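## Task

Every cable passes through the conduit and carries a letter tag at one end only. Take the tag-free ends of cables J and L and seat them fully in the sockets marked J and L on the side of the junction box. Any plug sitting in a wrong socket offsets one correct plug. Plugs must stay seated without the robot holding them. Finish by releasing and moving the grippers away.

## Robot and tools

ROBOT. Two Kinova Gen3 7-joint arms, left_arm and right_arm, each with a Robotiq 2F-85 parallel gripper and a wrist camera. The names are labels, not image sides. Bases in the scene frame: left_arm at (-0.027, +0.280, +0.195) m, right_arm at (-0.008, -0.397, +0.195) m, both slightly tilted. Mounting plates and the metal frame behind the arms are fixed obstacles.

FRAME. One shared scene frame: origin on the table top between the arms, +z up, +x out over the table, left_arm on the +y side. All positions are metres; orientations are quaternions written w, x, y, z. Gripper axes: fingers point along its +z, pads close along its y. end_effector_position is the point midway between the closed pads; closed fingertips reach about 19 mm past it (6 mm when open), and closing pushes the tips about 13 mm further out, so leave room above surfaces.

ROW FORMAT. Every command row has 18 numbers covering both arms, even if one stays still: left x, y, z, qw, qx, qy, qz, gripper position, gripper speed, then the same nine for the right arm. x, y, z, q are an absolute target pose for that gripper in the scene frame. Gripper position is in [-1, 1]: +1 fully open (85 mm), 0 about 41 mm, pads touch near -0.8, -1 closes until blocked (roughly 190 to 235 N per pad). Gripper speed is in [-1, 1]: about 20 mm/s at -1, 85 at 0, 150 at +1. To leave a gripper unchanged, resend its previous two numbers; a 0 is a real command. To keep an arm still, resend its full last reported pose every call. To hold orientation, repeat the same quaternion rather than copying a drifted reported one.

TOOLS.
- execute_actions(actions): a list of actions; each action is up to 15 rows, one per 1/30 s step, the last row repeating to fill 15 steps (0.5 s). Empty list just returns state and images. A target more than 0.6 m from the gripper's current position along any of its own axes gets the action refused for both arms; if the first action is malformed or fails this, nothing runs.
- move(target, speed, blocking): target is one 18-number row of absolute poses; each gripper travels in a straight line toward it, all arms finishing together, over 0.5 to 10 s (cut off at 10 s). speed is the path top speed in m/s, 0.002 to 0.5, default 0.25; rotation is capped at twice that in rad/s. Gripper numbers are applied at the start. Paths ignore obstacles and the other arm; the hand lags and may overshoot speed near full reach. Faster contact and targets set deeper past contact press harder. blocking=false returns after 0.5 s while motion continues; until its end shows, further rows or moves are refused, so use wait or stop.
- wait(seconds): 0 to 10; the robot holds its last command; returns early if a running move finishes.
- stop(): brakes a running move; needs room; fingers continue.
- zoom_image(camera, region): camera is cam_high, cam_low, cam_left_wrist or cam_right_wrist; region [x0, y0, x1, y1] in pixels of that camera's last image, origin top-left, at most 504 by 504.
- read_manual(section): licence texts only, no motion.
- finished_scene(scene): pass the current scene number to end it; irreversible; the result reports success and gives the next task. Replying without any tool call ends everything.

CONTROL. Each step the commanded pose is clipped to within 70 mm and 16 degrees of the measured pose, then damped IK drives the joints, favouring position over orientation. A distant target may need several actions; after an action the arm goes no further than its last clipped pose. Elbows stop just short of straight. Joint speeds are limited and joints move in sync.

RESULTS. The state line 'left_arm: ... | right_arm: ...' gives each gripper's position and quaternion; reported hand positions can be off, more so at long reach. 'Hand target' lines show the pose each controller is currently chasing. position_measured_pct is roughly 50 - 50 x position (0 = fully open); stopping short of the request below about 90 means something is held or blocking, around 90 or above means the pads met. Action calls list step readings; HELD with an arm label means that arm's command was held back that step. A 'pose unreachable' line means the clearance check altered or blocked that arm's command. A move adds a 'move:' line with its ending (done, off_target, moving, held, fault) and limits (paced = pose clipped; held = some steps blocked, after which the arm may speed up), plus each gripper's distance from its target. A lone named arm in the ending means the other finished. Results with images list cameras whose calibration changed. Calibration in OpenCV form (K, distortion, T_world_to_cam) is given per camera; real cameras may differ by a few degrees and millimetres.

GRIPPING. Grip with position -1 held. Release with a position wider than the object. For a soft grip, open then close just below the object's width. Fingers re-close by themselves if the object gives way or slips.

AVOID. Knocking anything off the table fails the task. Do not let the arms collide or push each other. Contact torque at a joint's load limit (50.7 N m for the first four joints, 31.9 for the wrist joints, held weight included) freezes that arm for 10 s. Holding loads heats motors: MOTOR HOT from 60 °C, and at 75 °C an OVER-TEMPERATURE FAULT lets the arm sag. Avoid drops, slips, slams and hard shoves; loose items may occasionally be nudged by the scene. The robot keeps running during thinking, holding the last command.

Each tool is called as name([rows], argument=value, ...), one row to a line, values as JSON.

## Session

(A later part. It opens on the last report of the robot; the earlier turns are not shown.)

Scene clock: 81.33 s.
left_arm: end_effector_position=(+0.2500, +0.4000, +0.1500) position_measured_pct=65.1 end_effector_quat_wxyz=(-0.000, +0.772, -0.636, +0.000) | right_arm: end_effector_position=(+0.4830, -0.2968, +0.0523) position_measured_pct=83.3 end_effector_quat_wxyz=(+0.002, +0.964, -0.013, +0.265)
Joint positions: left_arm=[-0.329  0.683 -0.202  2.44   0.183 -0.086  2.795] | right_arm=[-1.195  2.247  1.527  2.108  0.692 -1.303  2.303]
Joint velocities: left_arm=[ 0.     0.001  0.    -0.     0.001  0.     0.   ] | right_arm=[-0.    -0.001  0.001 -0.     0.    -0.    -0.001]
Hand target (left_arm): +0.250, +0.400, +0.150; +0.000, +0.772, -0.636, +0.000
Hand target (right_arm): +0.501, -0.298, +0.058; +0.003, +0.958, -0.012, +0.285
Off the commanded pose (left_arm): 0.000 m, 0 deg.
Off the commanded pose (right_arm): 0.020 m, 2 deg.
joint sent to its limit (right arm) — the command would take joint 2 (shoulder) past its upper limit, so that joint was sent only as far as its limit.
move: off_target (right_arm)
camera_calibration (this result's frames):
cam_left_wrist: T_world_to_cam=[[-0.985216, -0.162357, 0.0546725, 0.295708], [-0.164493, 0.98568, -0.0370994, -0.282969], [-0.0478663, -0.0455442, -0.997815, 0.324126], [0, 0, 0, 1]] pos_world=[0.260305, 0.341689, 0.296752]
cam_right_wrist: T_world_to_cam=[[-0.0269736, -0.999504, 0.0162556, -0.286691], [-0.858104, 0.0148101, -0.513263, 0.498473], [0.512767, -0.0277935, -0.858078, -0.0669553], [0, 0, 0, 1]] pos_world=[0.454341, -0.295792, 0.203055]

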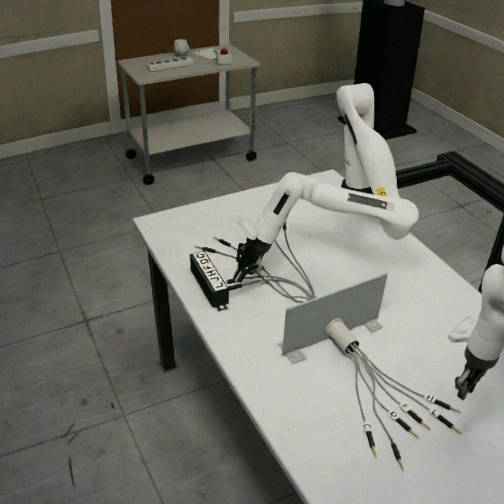

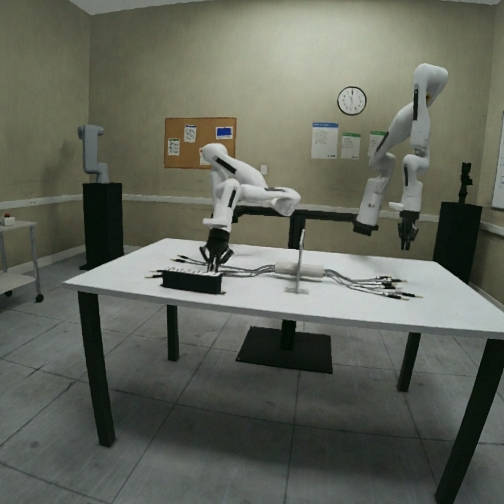

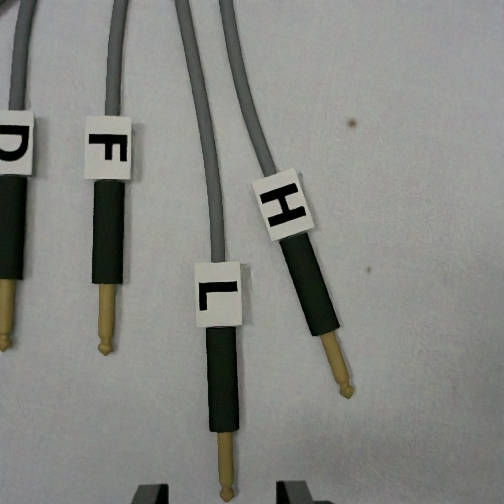

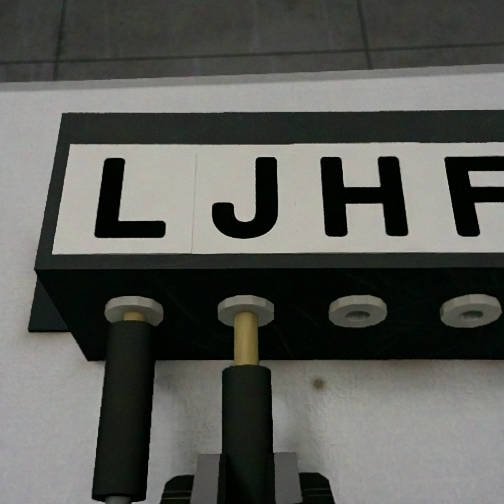

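Switch to pushing from behind.

move(target=[0.25,0.40,0.15,0,0.772,-0.636,0,-0.3,0,0.483,-0.297,0.053,0.003,0.964,-0.012,0.265,-0.45,0])

move(target=[0.25,0.40,0.15,0,0.772,-0.636,0,-0.3,0,0.455,-0.2962,0.044,0,1,-0.012,0,-0.45,0], speed=0.15)

move(target=[0.25,0.40,0.15,0,0.772,-0.636,0,-0.3,0,0.455,-0.2962,0.044,0,1,-0.012,0,-0.63,0])

move(target=[0.25,0.40,0.15,0,0.772,-0.636,0,-0.3,0,0.492,-0.2972,0.046,0,1,-0.012,0.01,-0.63,0], speed=0.015)

Scene clock: 82.23 s.
left_arm: end_effector_position=(+0.2500, +0.4000, +0.1500) position_measured_pct=65.1 end_effector_quat_wxyz=(-0.000, +0.772, -0.636, +0.000) | right_arm: end_effector_position=(+0.4830, -0.2970, +0.0530) position_measured_pct=72.6 end_effector_quat_wxyz=(+0.003, +0.964, -0.012, +0.265)
Joint positions: left_arm=[-0.329  0.683 -0.202  2.44   0.183 -0.086  2.795] | right_arm=[-1.195  2.245  1.528  2.108  0.696 -1.303  2.305]
Joint velocities: left_arm=[-0.001  0.002 -0.001  0.    -0.    -0.    -0.   ] | right_arm=[ 0.001  0.001 -0.    -0.     0.001  0.     0.   ]
Hand target (left_arm): +0.250, +0.400, +0.150; +0.000, +0.772, -0.636, +0.000
Hand target (right_arm): +0.483, -0.297, +0.053; +0.003, +0.964, -0.012, +0.265
Off the commanded pose (left_arm): 0.000 m, 0 deg.
Off the commanded pose (right_arm): 0.000 m, 0 deg.
move: done
camera_calibration (this result's frames):
cam_left_wrist: T_world_to_cam=[[-0.985216, -0.162357, 0.0546725, 0.295708], [-0.164492, 0.98568, -0.0370994, -0.282969], [-0.0478663, -0.0455441, -0.997815, 0.324125], [0, 0, 0, 1]] pos_world=[0.260305, 0.341689, 0.296752]
cam_right_wrist: T_world_to_cam=[[-0.0263697, -0.999485, 0.01828, -0.287273], [-0.858402, 0.0132685, -0.512805, 0.498434], [0.512299, -0.0292141, -0.85831, -0.0665588], [0, 0, 0, 1]] pos_world=[0.45438, -0.295683, 0.203723]

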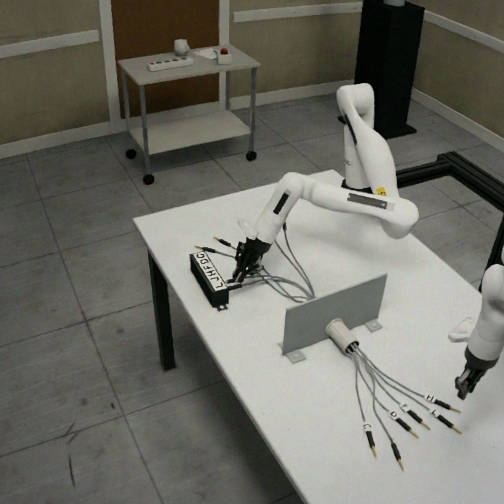

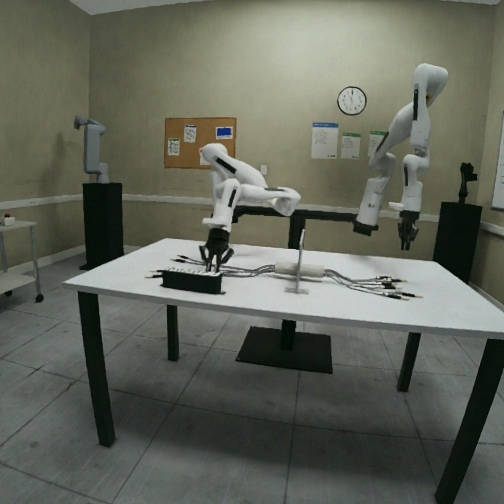

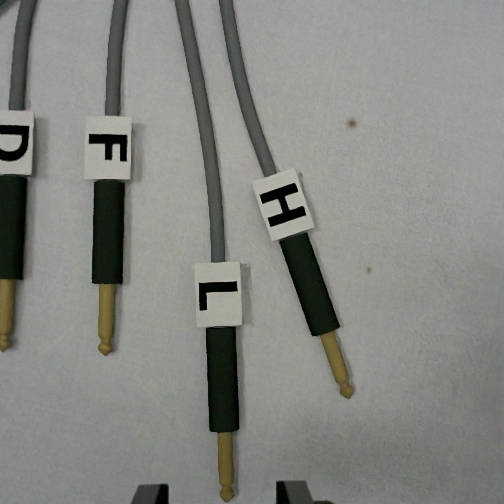

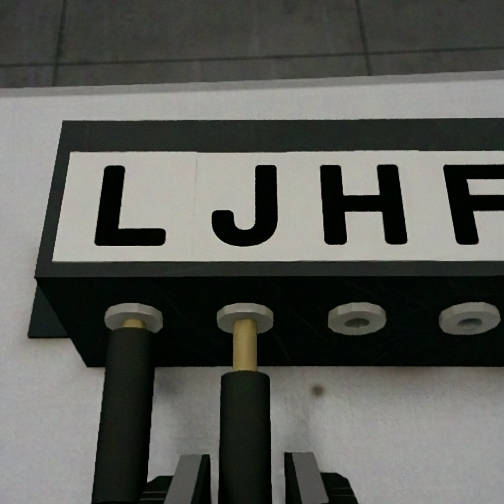

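Scene clock: 84.37 s.
left_arm: end_effector_position=(+0.2500, +0.4000, +0.1500) position_measured_pct=65.1 end_effector_quat_wxyz=(-0.000, +0.772, -0.636, +0.000) | right_arm: end_effector_position=(+0.4549, -0.2963, +0.0434) position_measured_pct=72.6 end_effector_quat_wxyz=(+0.001, +1.000, -0.012, +0.000)
Joint positions: left_arm=[-0.329  0.683 -0.202  2.44   0.183 -0.086  2.795] | right_arm=[-0.902  2.001  1.645  1.749  1.257 -1.558  2.234]
Joint velocities: left_arm=[-0.    -0.002 -0.001  0.    -0.     0.     0.   ] | right_arm=[ 0.008 -0.004  0.001 -0.009  0.003 -0.005 -0.003]
Hand target (left_arm): +0.250, +0.400, +0.150; +0.000, +0.772, -0.636, +0.000
Hand target (right_arm): +0.455, -0.296, +0.043; +0.000, +1.000, -0.012, -0.000
Off the commanded pose (left_arm): 0.000 m, 0 deg.
Off the commanded pose (right_arm): 0.001 m, 0 deg.
move: done
camera_calibration (this result's frames):
cam_left_wrist: T_world_to_cam=[[-0.985216, -0.162357, 0.0546724, 0.295708], [-0.164492, 0.98568, -0.0370994, -0.282969], [-0.0478661, -0.0455441, -0.997815, 0.324125], [0, 0, 0, 1]] pos_world=[0.260305, 0.341689, 0.296752]
cam_right_wrist: T_world_to_cam=[[-0.015732, -0.999713, 0.0180851, -0.292022], [-0.999875, 0.0156991, -0.00196238, 0.512307], [0.00167789, -0.0181137, -0.999835, 0.18137], [0, 0, 0, 1]] pos_world=[0.507344, -0.296696, 0.187627]

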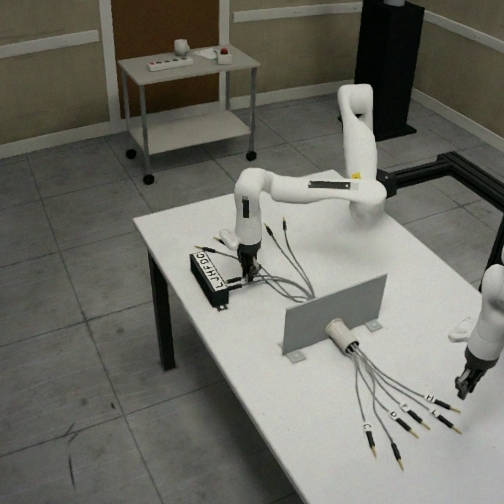

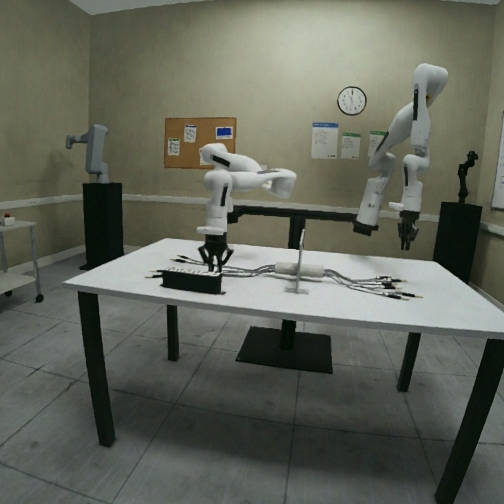

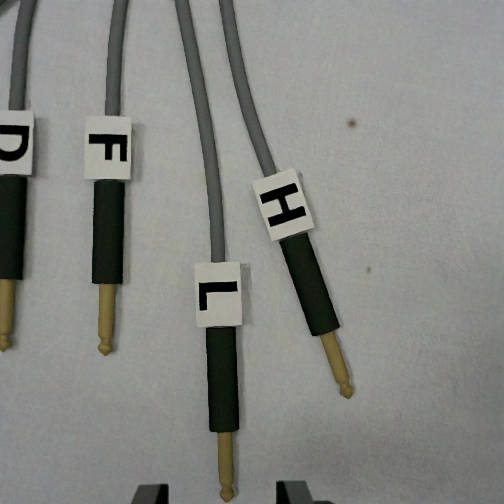

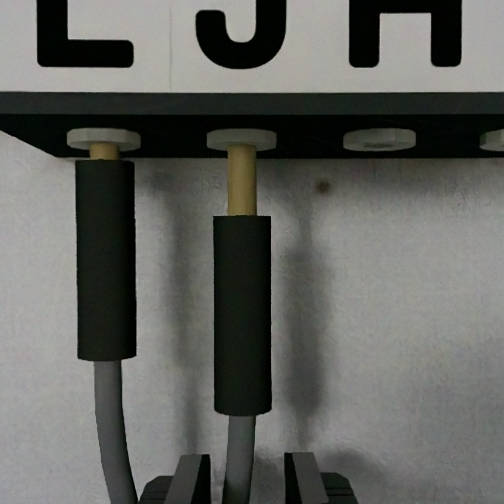

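Scene clock: 85.07 s.
left_arm: end_effector_position=(+0.2500, +0.4000, +0.1500) position_measured_pct=65.1 end_effector_quat_wxyz=(-0.000, +0.772, -0.636, +0.000) | right_arm: end_effector_position=(+0.4549, -0.2959, +0.0440) position_measured_pct=81.7 end_effector_quat_wxyz=(-0.000, +1.000, -0.012, -0.000)
Joint positions: left_arm=[-0.329  0.683 -0.202  2.44   0.183 -0.086  2.795] | right_arm=[-0.902  2.     1.646  1.749  1.257 -1.56   2.235]
Joint velocities: left_arm=[-0.    -0.002  0.002 -0.     0.001 -0.001 -0.   ] | right_arm=[ 0.001 -0.     0.001  0.001  0.    -0.001  0.   ]
Hand target (left_arm): +0.250, +0.400, +0.150; +0.000, +0.772, -0.636, +0.000
Hand target (right_arm): +0.455, -0.296, +0.044; +0.000, +1.000, -0.012, -0.000
Off the commanded pose (left_arm): 0.000 m, 0 deg.
Off the commanded pose (right_arm): 0.000 m, 0 deg.
move: done
camera_calibration (this result's frames):
cam_left_wrist: T_world_to_cam=[[-0.985216, -0.162357, 0.0546724, 0.295708], [-0.164492, 0.98568, -0.0370992, -0.282969], [-0.0478662, -0.045544, -0.997815, 0.324125], [0, 0, 0, 1]] pos_world=[0.260305, 0.341689, 0.296752]
cam_right_wrist: T_world_to_cam=[[-0.0155034, -0.999741, 0.0166425, -0.291747], [-0.999879, 0.0154771, -0.00170922, 0.512234], [0.0014512, -0.016667, -0.99986, 0.182469], [0, 0, 0, 1]] pos_world=[0.507384, -0.296558, 0.188174]

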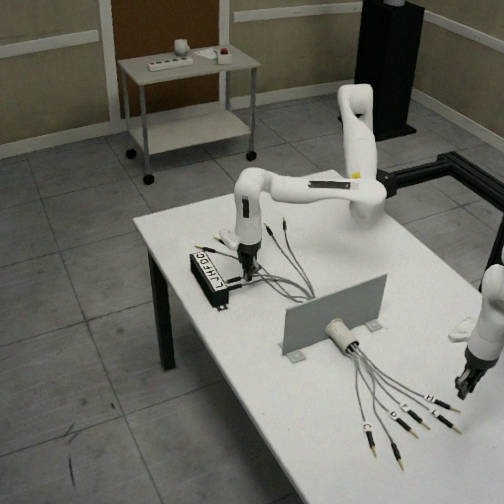

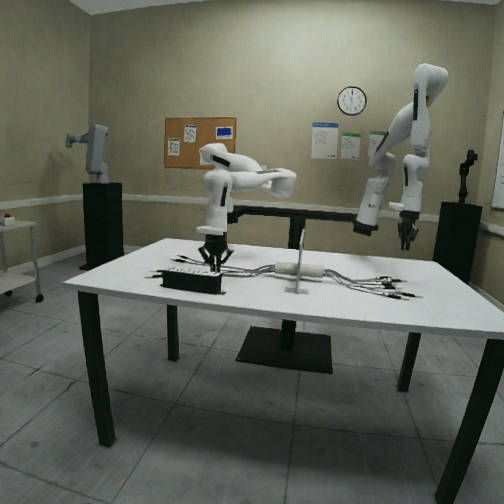

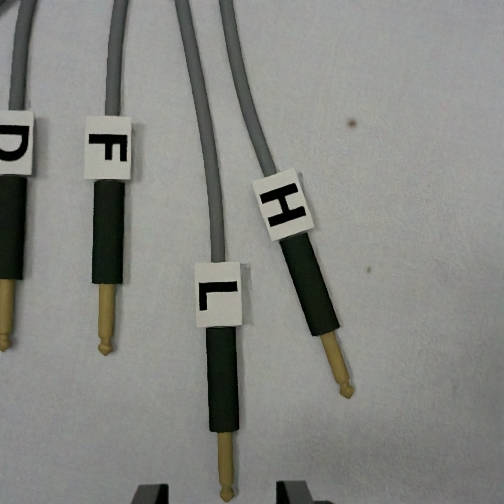

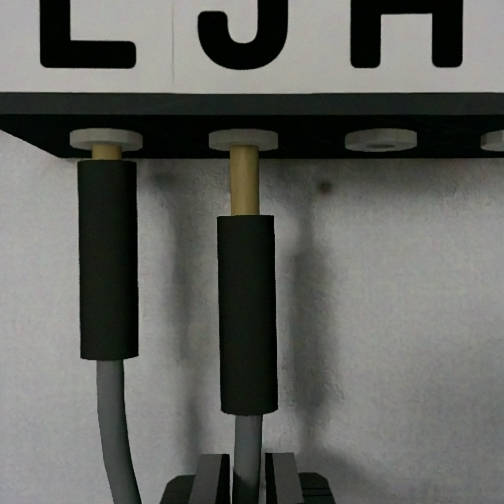

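Scene clock: 87.77 s.
left_arm: end_effector_position=(+0.2500, +0.4000, +0.1500) position_measured_pct=65.1 end_effector_quat_wxyz=(-0.000, +0.772, -0.636, +0.000) | right_arm: end_effector_position=(+0.4700, -0.2956, +0.0426) position_measured_pct=81.7 end_effector_quat_wxyz=(-0.001, +1.000, -0.015, -0.017)
Joint positions: left_arm=[-0.329  0.683 -0.202  2.44   0.183 -0.086  2.795] | right_arm=[-0.848  2.002  1.688  1.659  1.272 -1.594  2.184]
Joint velocities: left_arm=[-0.     0.    -0.001 -0.    -0.    -0.     0.   ] | right_arm=[ 0.005  0.019  0.028 -0.003 -0.017 -0.029 -0.009]
Hand target (left_arm): +0.250, +0.400, +0.150; +0.000, +0.772, -0.636, +0.000
Hand target (right_arm): +0.491, -0.297, +0.047; -0.000, +1.000, -0.012, +0.010
Off the commanded pose (left_arm): 0.000 m, 0 deg.
Off the commanded pose (right_arm): 0.022 m, 3 deg.
move: off_target (right_arm)
camera_calibration (this result's frames):
cam_left_wrist: T_world_to_cam=[[-0.985216, -0.162357, 0.0546725, 0.295708], [-0.164493, 0.98568, -0.0370993, -0.282969], [-0.0478663, -0.0455441, -0.997815, 0.324125], [0, 0, 0, 1]] pos_world=[0.260305, 0.341689, 0.296752]
cam_right_wrist: T_world_to_cam=[[-0.0205958, -0.999671, 0.0153021, -0.288693], [-0.999274, 0.0210734, 0.0317364, 0.527212], [-0.0320485, -0.0146373, -0.999379, 0.197397], [0, 0, 0, 1]] pos_world=[0.52721, -0.296819, 0.18496]

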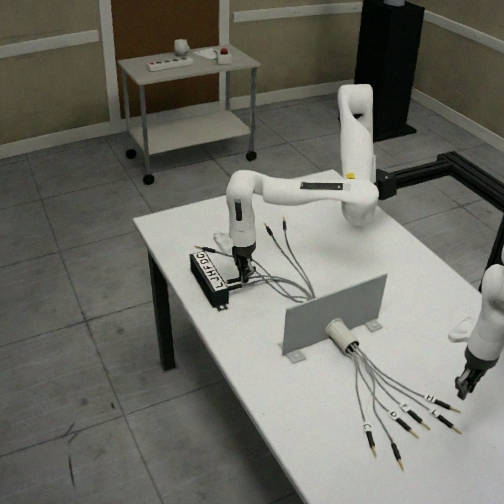

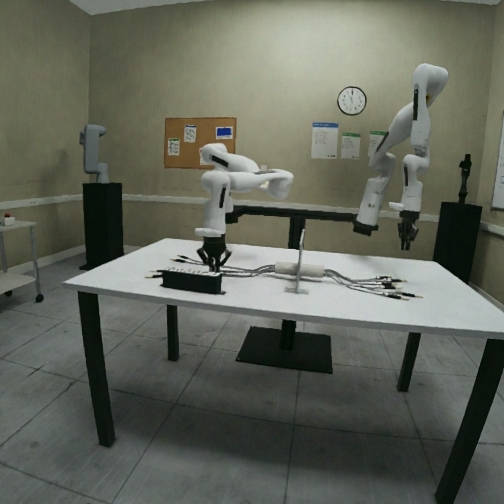

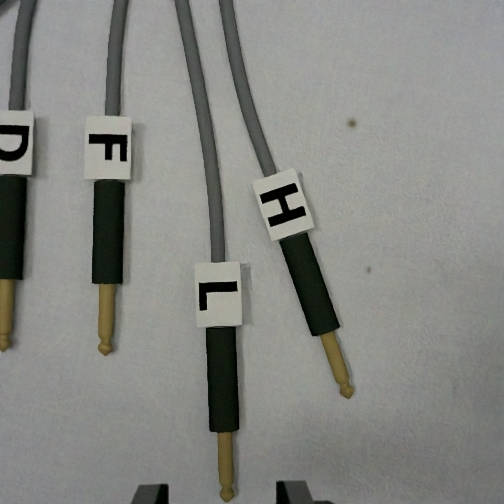

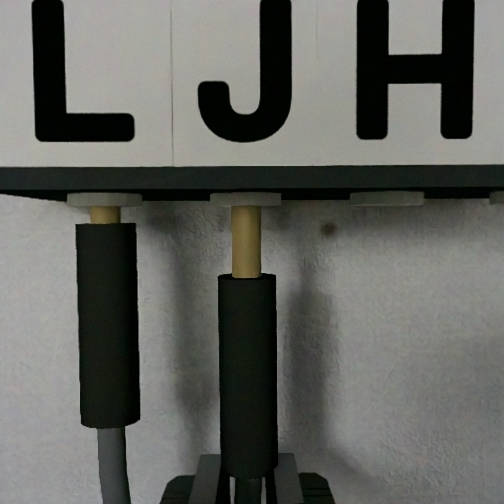

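move(target=[0.25,0.40,0.15,0,0.772,-0.636,0,-0.3,0,0.486,-0.297,0.054,0,1,-0.012,0.02,-0.63,0], speed=0.01)

Scene clock: 91.77 s.
left_arm: end_effector_position=(+0.2500, +0.4000, +0.1500) position_measured_pct=65.1 end_effector_quat_wxyz=(-0.000, +0.772, -0.636, +0.000) | right_arm: end_effector_position=(+0.4745, -0.2965, +0.0467) position_measured_pct=81.7 end_effector_quat_wxyz=(-0.000, +1.000, -0.012, +0.005)
Joint positions: left_arm=[-0.329  0.683 -0.202  2.44   0.183 -0.086  2.795] | right_arm=[-0.86   2.032  1.726  1.694  1.224 -1.609  2.195]
Joint velocities: left_arm=[ 0.001 -0.001 -0.    -0.     0.    -0.    -0.   ] | right_arm=[ 0.002  0.01   0.015 -0.    -0.009 -0.015 -0.004]
Hand target (left_arm): +0.250, +0.400, +0.150; +0.000, +0.772, -0.636, +0.000
Hand target (right_arm): +0.486, -0.297, +0.054; -0.000, +1.000, -0.012, +0.020
Off the commanded pose (left_arm): 0.000 m, 0 deg.
Off the commanded pose (right_arm): 0.014 m, 2 deg.
move: off_target (right_arm)
camera_calibration (this result's frames):
cam_left_wrist: T_world_to_cam=[[-0.985216, -0.162357, 0.0546726, 0.295708], [-0.164492, 0.98568, -0.0370994, -0.282969], [-0.0478663, -0.0455442, -0.997815, 0.324126], [0, 0, 0, 1]] pos_world=[0.260305, 0.341689, 0.296752]
cam_right_wrist: T_world_to_cam=[[-0.0152023, -0.999751, 0.0163591, -0.292169], [-0.999822, 0.015017, -0.0113914, 0.532069], [0.0111429, -0.0165294, -0.999801, 0.180563], [0, 0, 0, 1]] pos_world=[0.525521, -0.297102, 0.191368]

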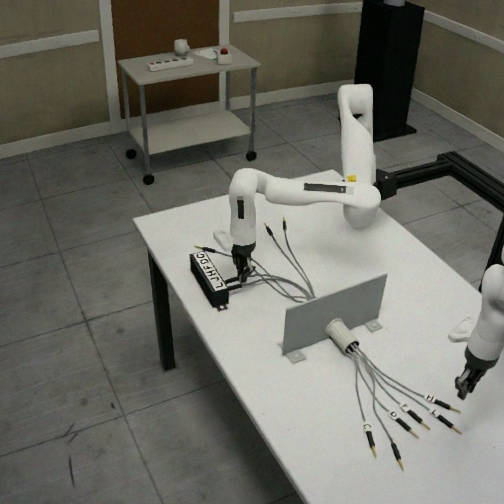

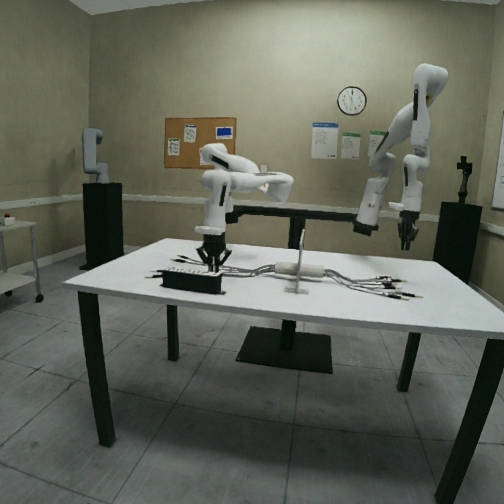

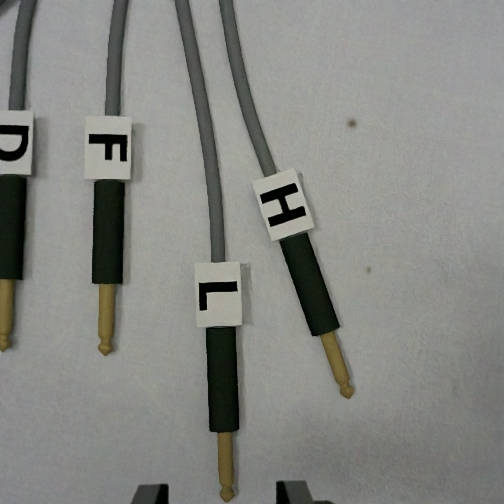

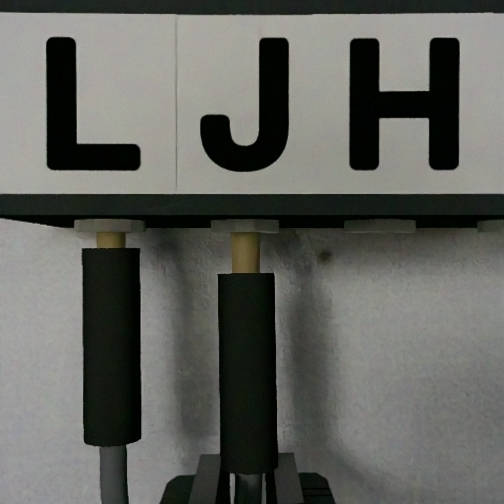

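Wiggling works. Sweep z under constant push.

execute_actions([
  [[0.25,0.40,0.15,0,0.772,-0.636,0,-0.3,0,0.488,-0.297,0.051,0,1,-0.012,0.02,-0.63,0]],
  [[0.25,0.40,0.15,0,0.772,-0.636,0,-0.3,0,0.488,-0.297,0.049,0,1,-0.012,0.02,-0.63,0]],
  [[0.25,0.40,0.15,0,0.772,-0.636,0,-0.3,0,0.489,-0.297,0.047,0,1,-0.012,0.02,-0.63,0]],
  [[0.25,0.40,0.15,0,0.772,-0.636,0,-0.3,0,0.49,-0.297,0.045,0,1,-0.012,0.02,-0.63,0]],
  [[0.25,0.40,0.15,0,0.772,-0.636,0,-0.3,0,0.491,-0.297,0.048,0,1,-0.012,0.02,-0.63,0]],
  [[0.25,0.40,0.15,0,0.772,-0.636,0,-0.3,0,0.492,-0.297,0.051,0,1,-0.012,0.02,-0.63,0]],
])

Scene clock: 94.93 s.
left_arm: end_effector_position=(+0.2500, +0.4000, +0.1500) position_measured_pct=65.1 end_effector_quat_wxyz=(-0.000, +0.772, -0.636, +0.000) | right_arm: end_effector_position=(+0.4833, -0.2967, +0.0455) position_measured_pct=81.7 end_effector_quat_wxyz=(-0.000, +1.000, -0.012, +0.008)
Joint positions: left_arm=[-0.329  0.683 -0.202  2.44   0.183 -0.086  2.795] | right_arm=[-0.841  2.051  1.761  1.67   1.201 -1.625  2.174]
Joint velocities: left_arm=[ 0.    -0.     0.     0.     0.001  0.001 -0.   ] | right_arm=[ 0.001  0.008  0.01  -0.002 -0.007 -0.011 -0.003]
Hand target (left_arm): +0.250, +0.400, +0.150; +0.000, +0.772, -0.636, +0.000
Hand target (right_arm): +0.492, -0.297, +0.051; +0.000, +1.000, -0.012, +0.020
Off the commanded pose (left_arm): 0.000 m, 0 deg.
Off the commanded pose (right_arm): 0.010 m, 1 deg.
Step readings (end_effector_position; steps 1 to 15: 1st action; 16 to 30: 2nd action; 31 to 45: 3rd action; 46 to 60: 4th action; 61 to 75: 5th action; 76 to 90: 6th action):
0: left_arm (+0.2500, +0.4000, +0.1500) | right_arm (+0.4745, -0.2965, +0.0467)
1: left_arm (+0.2500, +0.4000, +0.1500) | right_arm (+0.4745, -0.2966, +0.0464)
2: left_arm (+0.2500, +0.4000, +0.1500) | right_arm (+0.4748, -0.2969, +0.0456)
4: left_arm (+0.2500, +0.4000, +0.1500) | right_arm (+0.4772, -0.2968, +0.0456)
8: left_arm (+0.2500, +0.4000, +0.1500) | right_arm (+0.4782, -0.2968, +0.0457)
15: left_arm (+0.2500, +0.4000, +0.1500) | right_arm (+0.4784, -0.2968, +0.0456)
16: left_arm (+0.2500, +0.4000, +0.1500) | right_arm (+0.4784, -0.2968, +0.0454)
17: left_arm (+0.2500, +0.4000, +0.1500) | right_arm (+0.4788, -0.2969, +0.0450)
19: left_arm (+0.2500, +0.4000, +0.1500) | right_arm (+0.4798, -0.2968, +0.0448)
23: left_arm (+0.2500, +0.4000, +0.1500) | right_arm (+0.4819, -0.2968, +0.0453)
30: left_arm (+0.2500, +0.4000, +0.1500) | right_arm (+0.4821, -0.2968, +0.0453)
31: left_arm (+0.2500, +0.4000, +0.1500) | right_arm (+0.4822, -0.2969, +0.0451)
32: left_arm (+0.2500, +0.4000, +0.1500) | right_arm (+0.4828, -0.2969, +0.0446)
34: left_arm (+0.2500, +0.4000, +0.1500) | right_arm (+0.4830, -0.2967, +0.0442)
38: left_arm (+0.2500, +0.4000, +0.1500) | right_arm (+0.4830, -0.2966, +0.0441)
45: left_arm (+0.2500, +0.4000, +0.1500) | right_arm (+0.4830, -0.2966, +0.0441)
46: left_arm (+0.2500, +0.4000, +0.1500) | right_arm (+0.4830, -0.2967, +0.0439)
47: left_arm (+0.2500, +0.4000, +0.1500) | right_arm (+0.4831, -0.2965, +0.0434)
49: left_arm (+0.2500, +0.4000, +0.1500) | right_arm (+0.4831, -0.2963, +0.0434)
53: left_arm (+0.2500, +0.4000, +0.1500) | right_arm (+0.4831, -0.2963, +0.0434)
60: left_arm (+0.2500, +0.4000, +0.1500) | right_arm (+0.4831, -0.2963, +0.0434)
61: left_arm (+0.2500, +0.4000, +0.1500) | right_arm (+0.4833, -0.2962, +0.0437)
62: left_arm (+0.2500, +0.4000, +0.1500) | right_arm (+0.4832, -0.2964, +0.0441)
64: left_arm (+0.2500, +0.4000, +0.1500) | right_arm (+0.4832, -0.2965, +0.0441)
68: left_arm (+0.2500, +0.4000, +0.1500) | right_arm (+0.4832, -0.2965, +0.0441)
75: left_arm (+0.2500, +0.4000, +0.1500) | right_arm (+0.4832, -0.2965, +0.0441)
76: left_arm (+0.2500, +0.4000, +0.1500) | right_arm (+0.4833, -0.2965, +0.0445)
77: left_arm (+0.2500, +0.4000, +0.1500) | right_arm (+0.4833, -0.2966, +0.0451)
79: left_arm (+0.2500, +0.4000, +0.1500) | right_arm (+0.4833, -0.2967, +0.0455)
83: left_arm (+0.2500, +0.4000, +0.1500) | right_arm (+0.4833, -0.2967, +0.0455)
90: end_effector_position above
camera_calibration (this result's frames):
cam_left_wrist: T_world_to_cam=[[-0.985216, -0.162357, 0.0546725, 0.295708], [-0.164492, 0.98568, -0.0370994, -0.282969], [-0.0478663, -0.0455441, -0.997815, 0.324125], [0, 0, 0, 1]] pos_world=[0.260305, 0.341689, 0.296752]
cam_right_wrist: T_world_to_cam=[[-0.0156566, -0.999737, 0.0167664, -0.292009], [-0.999706, 0.015341, -0.0187852, 0.541262], [0.018523, -0.0170556, -0.999683, 0.175559], [0, 0, 0, 1]] pos_world=[0.53328, -0.297241, 0.190567]

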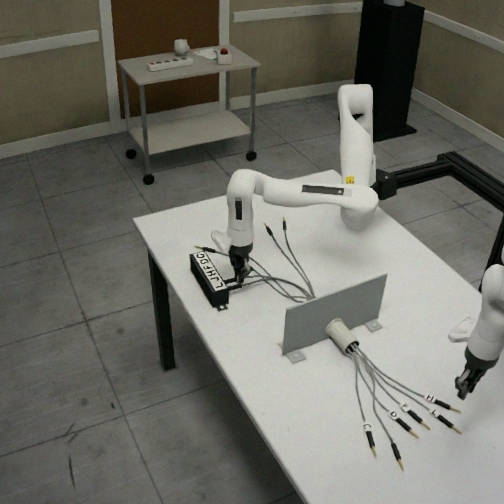

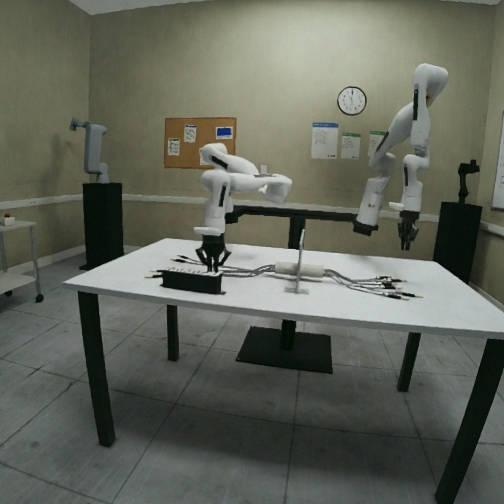

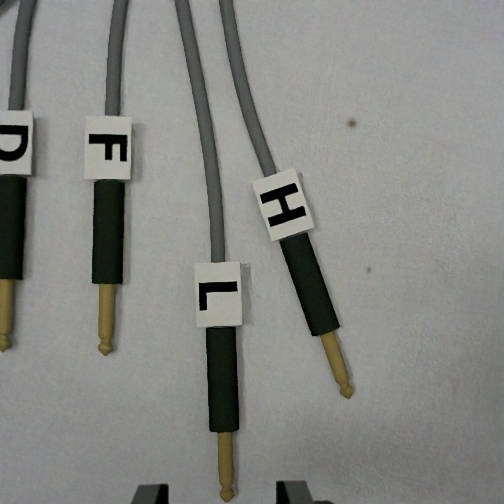

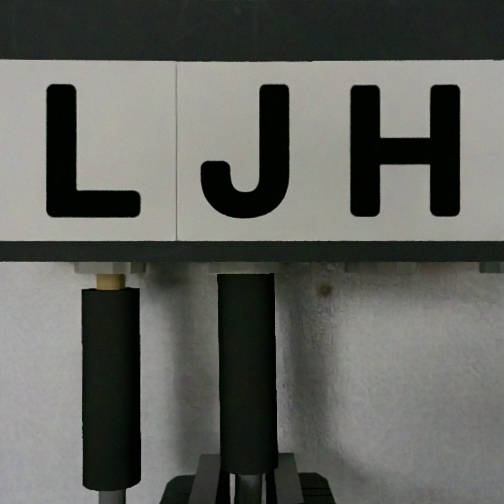

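J seated. Redo L (y ≈ −0.2655 in this posture).

move(target=[0.25,0.40,0.15,0,0.772,-0.636,0,-0.3,0,0.472,-0.2965,0.046,0,1,-0.012,0,-0.45,0], speed=0.05)

move(target=[0.25,0.40,0.15,0,0.772,-0.636,0,-0.3,0,0.47,-0.2965,0.08,0,1,-0.012,0,-0.45,0], speed=0.1)

move(target=[0.25,0.40,0.15,0,0.772,-0.636,0,-0.3,0,0.468,-0.266,0.08,0,1,-0.012,0,-0.45,0], speed=0.1)

move(target=[0.25,0.40,0.15,0,0.772,-0.636,0,-0.3,0,0.468,-0.266,0.045,0,1,-0.012,0,-0.45,0], speed=0.05)

Scene clock: 95.80 s.
left_arm: end_effector_position=(+0.2500, +0.4000, +0.1500) position_measured_pct=65.1 end_effector_quat_wxyz=(-0.000, +0.772, -0.636, +0.000) | right_arm: end_effector_position=(+0.4721, -0.2966, +0.0460) position_measured_pct=72.6 end_effector_quat_wxyz=(-0.000, +1.000, -0.012, +0.000)
Joint positions: left_arm=[-0.329  0.683 -0.202  2.44   0.183 -0.086  2.795] | right_arm=[-0.853  2.055  1.756  1.692  1.209 -1.643  2.183]
Joint velocities: left_arm=[ 0.    -0.002 -0.001  0.     0.     0.     0.   ] | right_arm=[-0.001 -0.     0.001  0.002 -0.    -0.003  0.001]
Hand target (left_arm): +0.250, +0.400, +0.150; +0.000, +0.772, -0.636, +0.000
Hand target (right_arm): +0.472, -0.297, +0.046; +0.000, +1.000, -0.012, +0.000
Off the commanded pose (left_arm): 0.000 m, 0 deg.
Off the commanded pose (right_arm): 0.000 m, 0 deg.
move: done
camera_calibration (this result's frames):
cam_left_wrist: T_world_to_cam=[[-0.985216, -0.162357, 0.0546724, 0.295708], [-0.164492, 0.98568, -0.0370994, -0.282969], [-0.0478661, -0.0455441, -0.997815, 0.324125], [0, 0, 0, 1]] pos_world=[0.260305, 0.341689, 0.296752]
cam_right_wrist: T_world_to_cam=[[-0.0159099, -0.999728, 0.0170522, -0.29197], [-0.999872, 0.0158788, -0.00195665, 0.529528], [0.00168535, -0.0170811, -0.999853, 0.184156], [0, 0, 0, 1]] pos_world=[0.524504, -0.297154, 0.190144]

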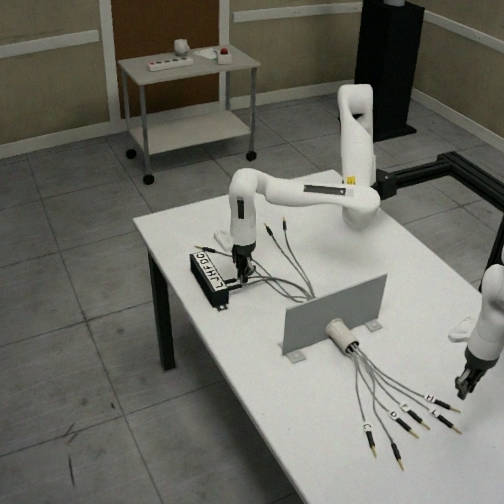

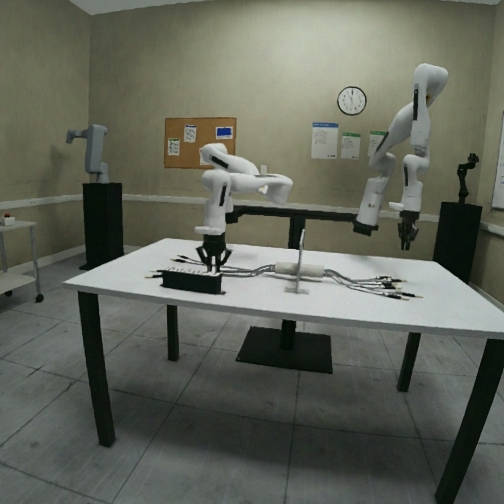

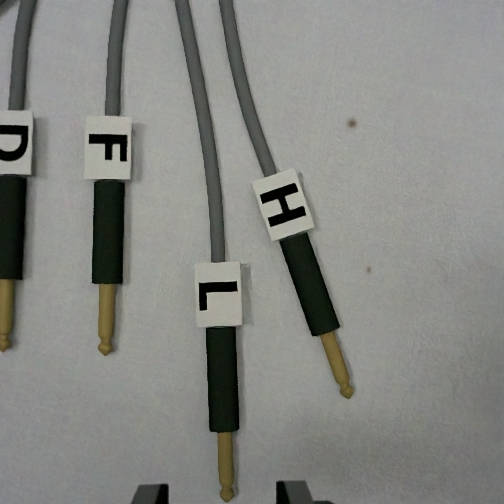

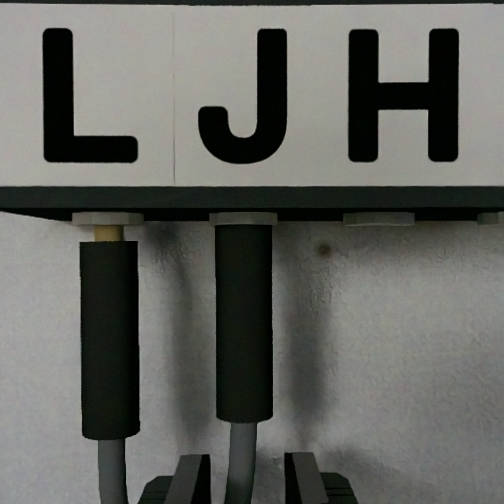

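Scene clock: 96.60 s.
left_arm: end_effector_position=(+0.2500, +0.4000, +0.1500) position_measured_pct=65.1 end_effector_quat_wxyz=(-0.000, +0.772, -0.636, +0.000) | right_arm: end_effector_position=(+0.4699, -0.2966, +0.0799) position_measured_pct=72.6 end_effector_quat_wxyz=(+0.000, +1.000, -0.012, -0.000)
Joint positions: left_arm=[-0.329  0.683 -0.202  2.44   0.183 -0.086  2.795] | right_arm=[-0.86   2.006  1.795  1.725  1.267 -1.688  2.207]
Joint velocities: left_arm=[ 0.    -0.002 -0.002 -0.     0.    -0.    -0.   ] | right_arm=[ 0.    -0.002  0.001  0.     0.    -0.001 -0.   ]
Hand target (left_arm): +0.250, +0.400, +0.150; +0.000, +0.772, -0.636, +0.000
Hand target (right_arm): +0.470, -0.297, +0.080; +0.000, +1.000, -0.012, +0.000
Off the commanded pose (left_arm): 0.000 m, 0 deg.
Off the commanded pose (right_arm): 0.000 m, 0 deg.
move: done
camera_calibration (this result's frames):
cam_left_wrist: T_world_to_cam=[[-0.985216, -0.162357, 0.0546724, 0.295708], [-0.164492, 0.98568, -0.0370993, -0.282969], [-0.0478662, -0.045544, -0.997815, 0.324125], [0, 0, 0, 1]] pos_world=[0.260305, 0.341689, 0.296752]
cam_right_wrist: T_world_to_cam=[[-0.0157487, -0.999727, 0.0172648, -0.292671], [-0.999875, 0.0157189, -0.00186385, 0.527397], [0.00159195, -0.017292, -0.999849, 0.218062], [0, 0, 0, 1]] pos_world=[0.522375, -0.297111, 0.224065]

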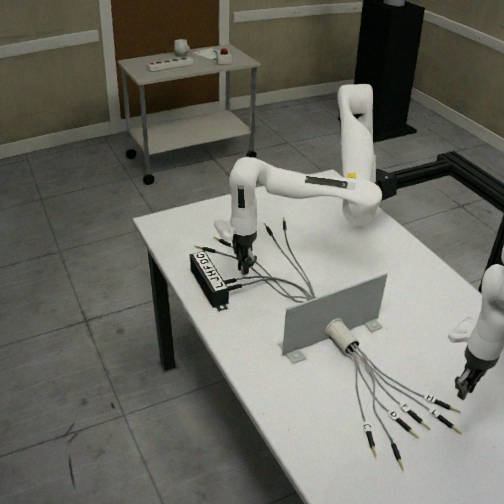

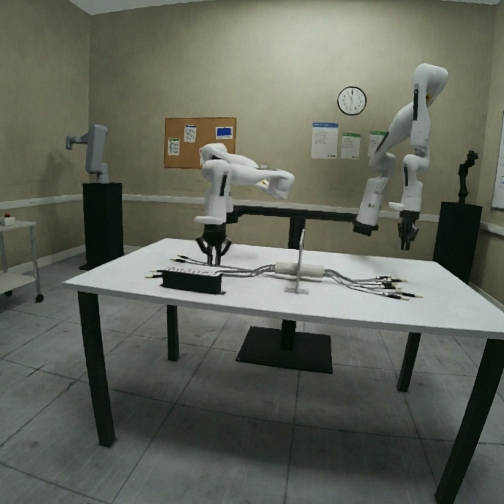

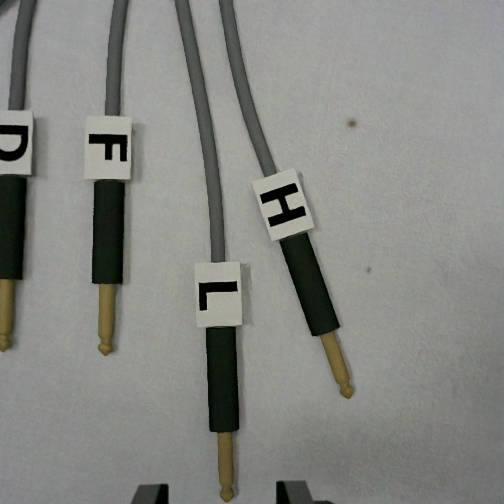

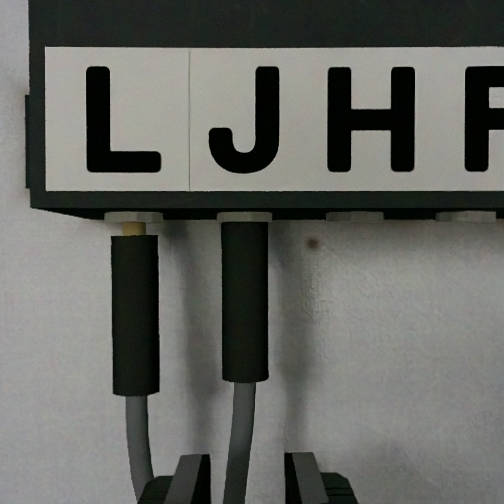

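Scene clock: 97.37 s.
left_arm: end_effector_position=(+0.2500, +0.4000, +0.1500) position_measured_pct=65.1 end_effector_quat_wxyz=(-0.000, +0.772, -0.636, +0.000) | right_arm: end_effector_position=(+0.4680, -0.2661, +0.0800) position_measured_pct=72.6 end_effector_quat_wxyz=(-0.000, +1.000, -0.012, -0.000)
Joint positions: left_arm=[-0.329  0.683 -0.202  2.44   0.183 -0.086  2.795] | right_arm=[-0.91   2.007  1.791  1.694  1.269 -1.681  2.129]
Joint velocities: left_arm=[-0.    -0.001 -0.001  0.    -0.001 -0.     0.   ] | right_arm=[-0.004  0.001 -0.    -0.002  0.    -0.002 -0.002]
Hand target (left_arm): +0.250, +0.400, +0.150; +0.000, +0.772, -0.636, +0.000
Hand target (right_arm): +0.468, -0.266, +0.080; -0.000, +1.000, -0.012, -0.000
Off the commanded pose (left_arm): 0.000 m, 0 deg.
Off the commanded pose (right_arm): 0.000 m, 0 deg.
move: done
camera_calibration (this result's frames):
cam_left_wrist: T_world_to_cam=[[-0.985216, -0.162358, 0.0546726, 0.295708], [-0.164493, 0.98568, -0.0370993, -0.282969], [-0.0478664, -0.0455441, -0.997815, 0.324126], [0, 0, 0, 1]] pos_world=[0.260305, 0.341689, 0.296752]
cam_right_wrist: T_world_to_cam=[[-0.0161309, -0.999729, 0.0167854, -0.262051], [-0.999869, 0.0161021, -0.00184876, 0.525101], [0.00157798, -0.016813, -0.999857, 0.218842], [0, 0, 0, 1]] pos_world=[0.52046, -0.266756, 0.22418]

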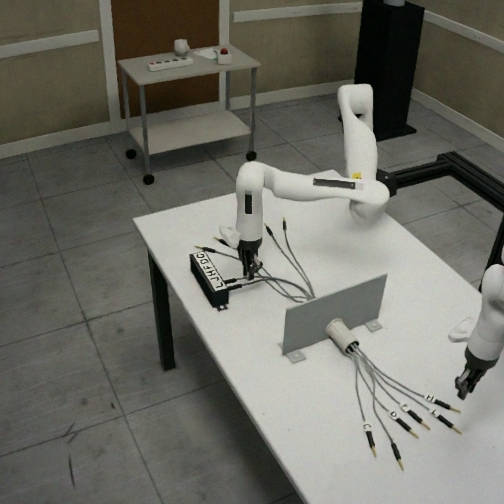

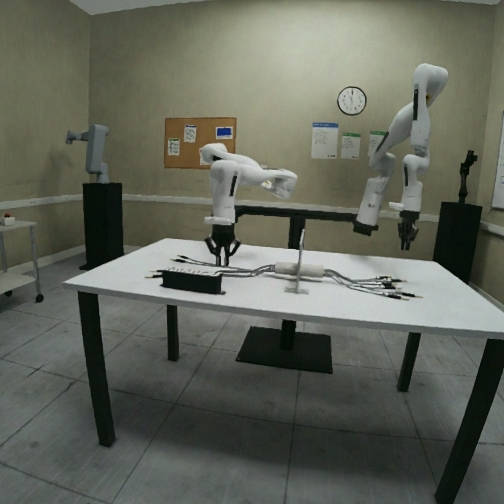

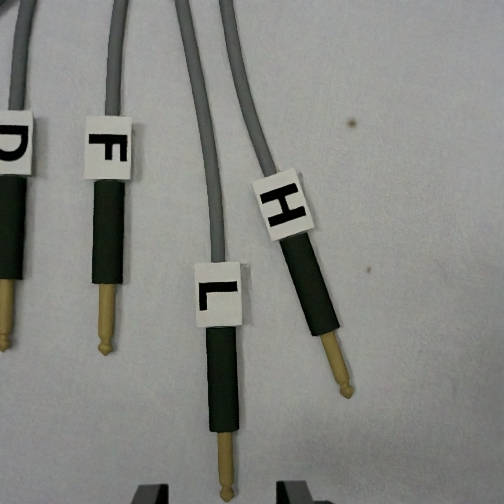

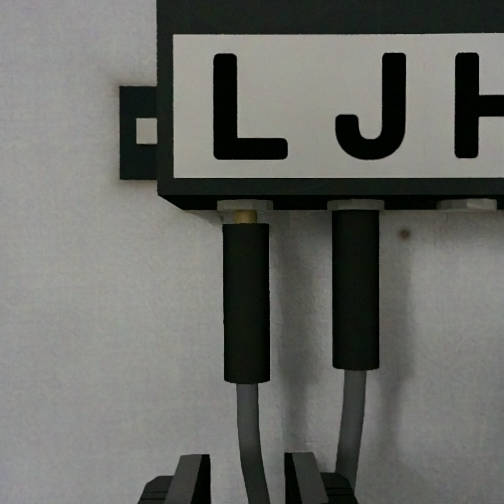

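Scene clock: 98.37 s.
left_arm: end_effector_position=(+0.2500, +0.4000, +0.1500) position_measured_pct=65.1 end_effector_quat_wxyz=(-0.000, +0.772, -0.636, +0.000) | right_arm: end_effector_position=(+0.4681, -0.2659, +0.0451) position_measured_pct=72.6 end_effector_quat_wxyz=(-0.000, +1.000, -0.012, +0.000)
Joint positions: left_arm=[-0.329  0.683 -0.202  2.44   0.183 -0.086  2.795] | right_arm=[-0.908  2.059  1.751  1.667  1.211 -1.636  2.107]
Joint velocities: left_arm=[-0.    -0.    -0.001 -0.    -0.    -0.001  0.   ] | right_arm=[ 0.     0.002 -0.002 -0.001 -0.001  0.003 -0.   ]
Hand target (left_arm): +0.250, +0.400, +0.150; +0.000, +0.772, -0.636, +0.000
Hand target (right_arm): +0.468, -0.266, +0.045; -0.000, +1.000, -0.012, -0.000
Off the commanded pose (left_arm): 0.000 m, 0 deg.
Off the commanded pose (right_arm): 0.000 m, 0 deg.
move: done
camera_calibration (this result's frames):
cam_left_wrist: T_world_to_cam=[[-0.985216, -0.162357, 0.0546725, 0.295708], [-0.164492, 0.98568, -0.0370994, -0.282969], [-0.0478662, -0.0455441, -0.997815, 0.324125], [0, 0, 0, 1]] pos_world=[0.260305, 0.341689, 0.296752]
cam_right_wrist: T_world_to_cam=[[-0.0158625, -0.999732, 0.0168425, -0.2614], [-0.999873, 0.0158317, -0.00196282, 0.525016], [0.00169565, -0.0168715, -0.999856, 0.183905], [0, 0, 0, 1]] pos_world=[0.52049, -0.26654, 0.189312]

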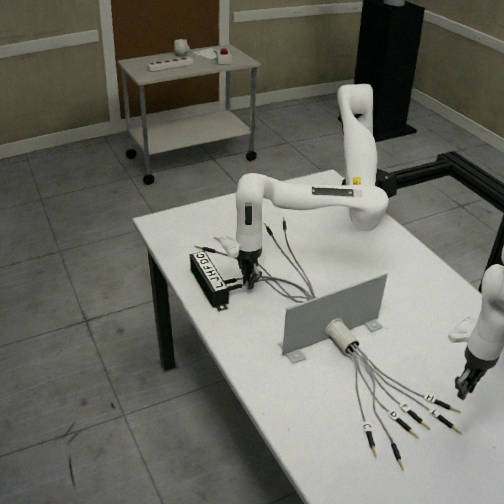

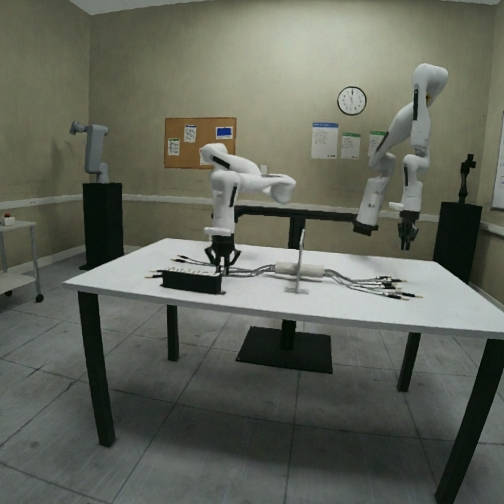

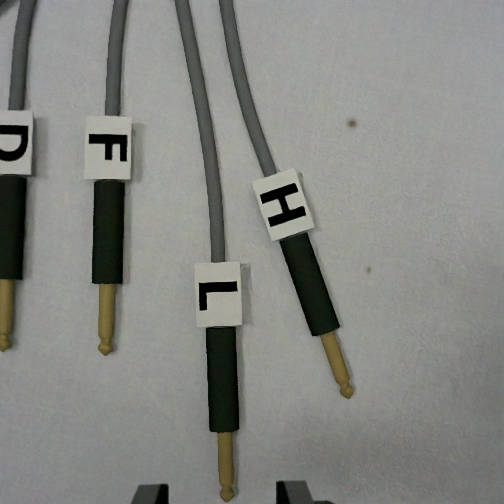

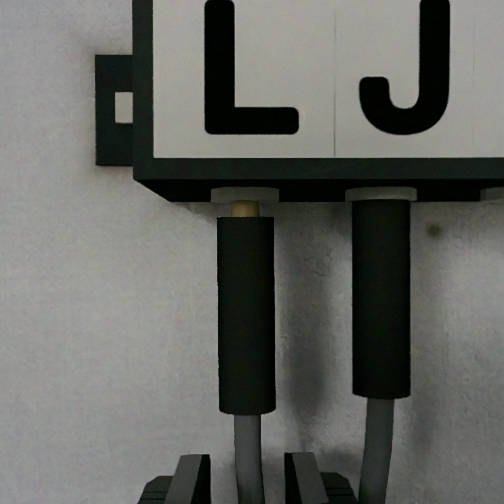

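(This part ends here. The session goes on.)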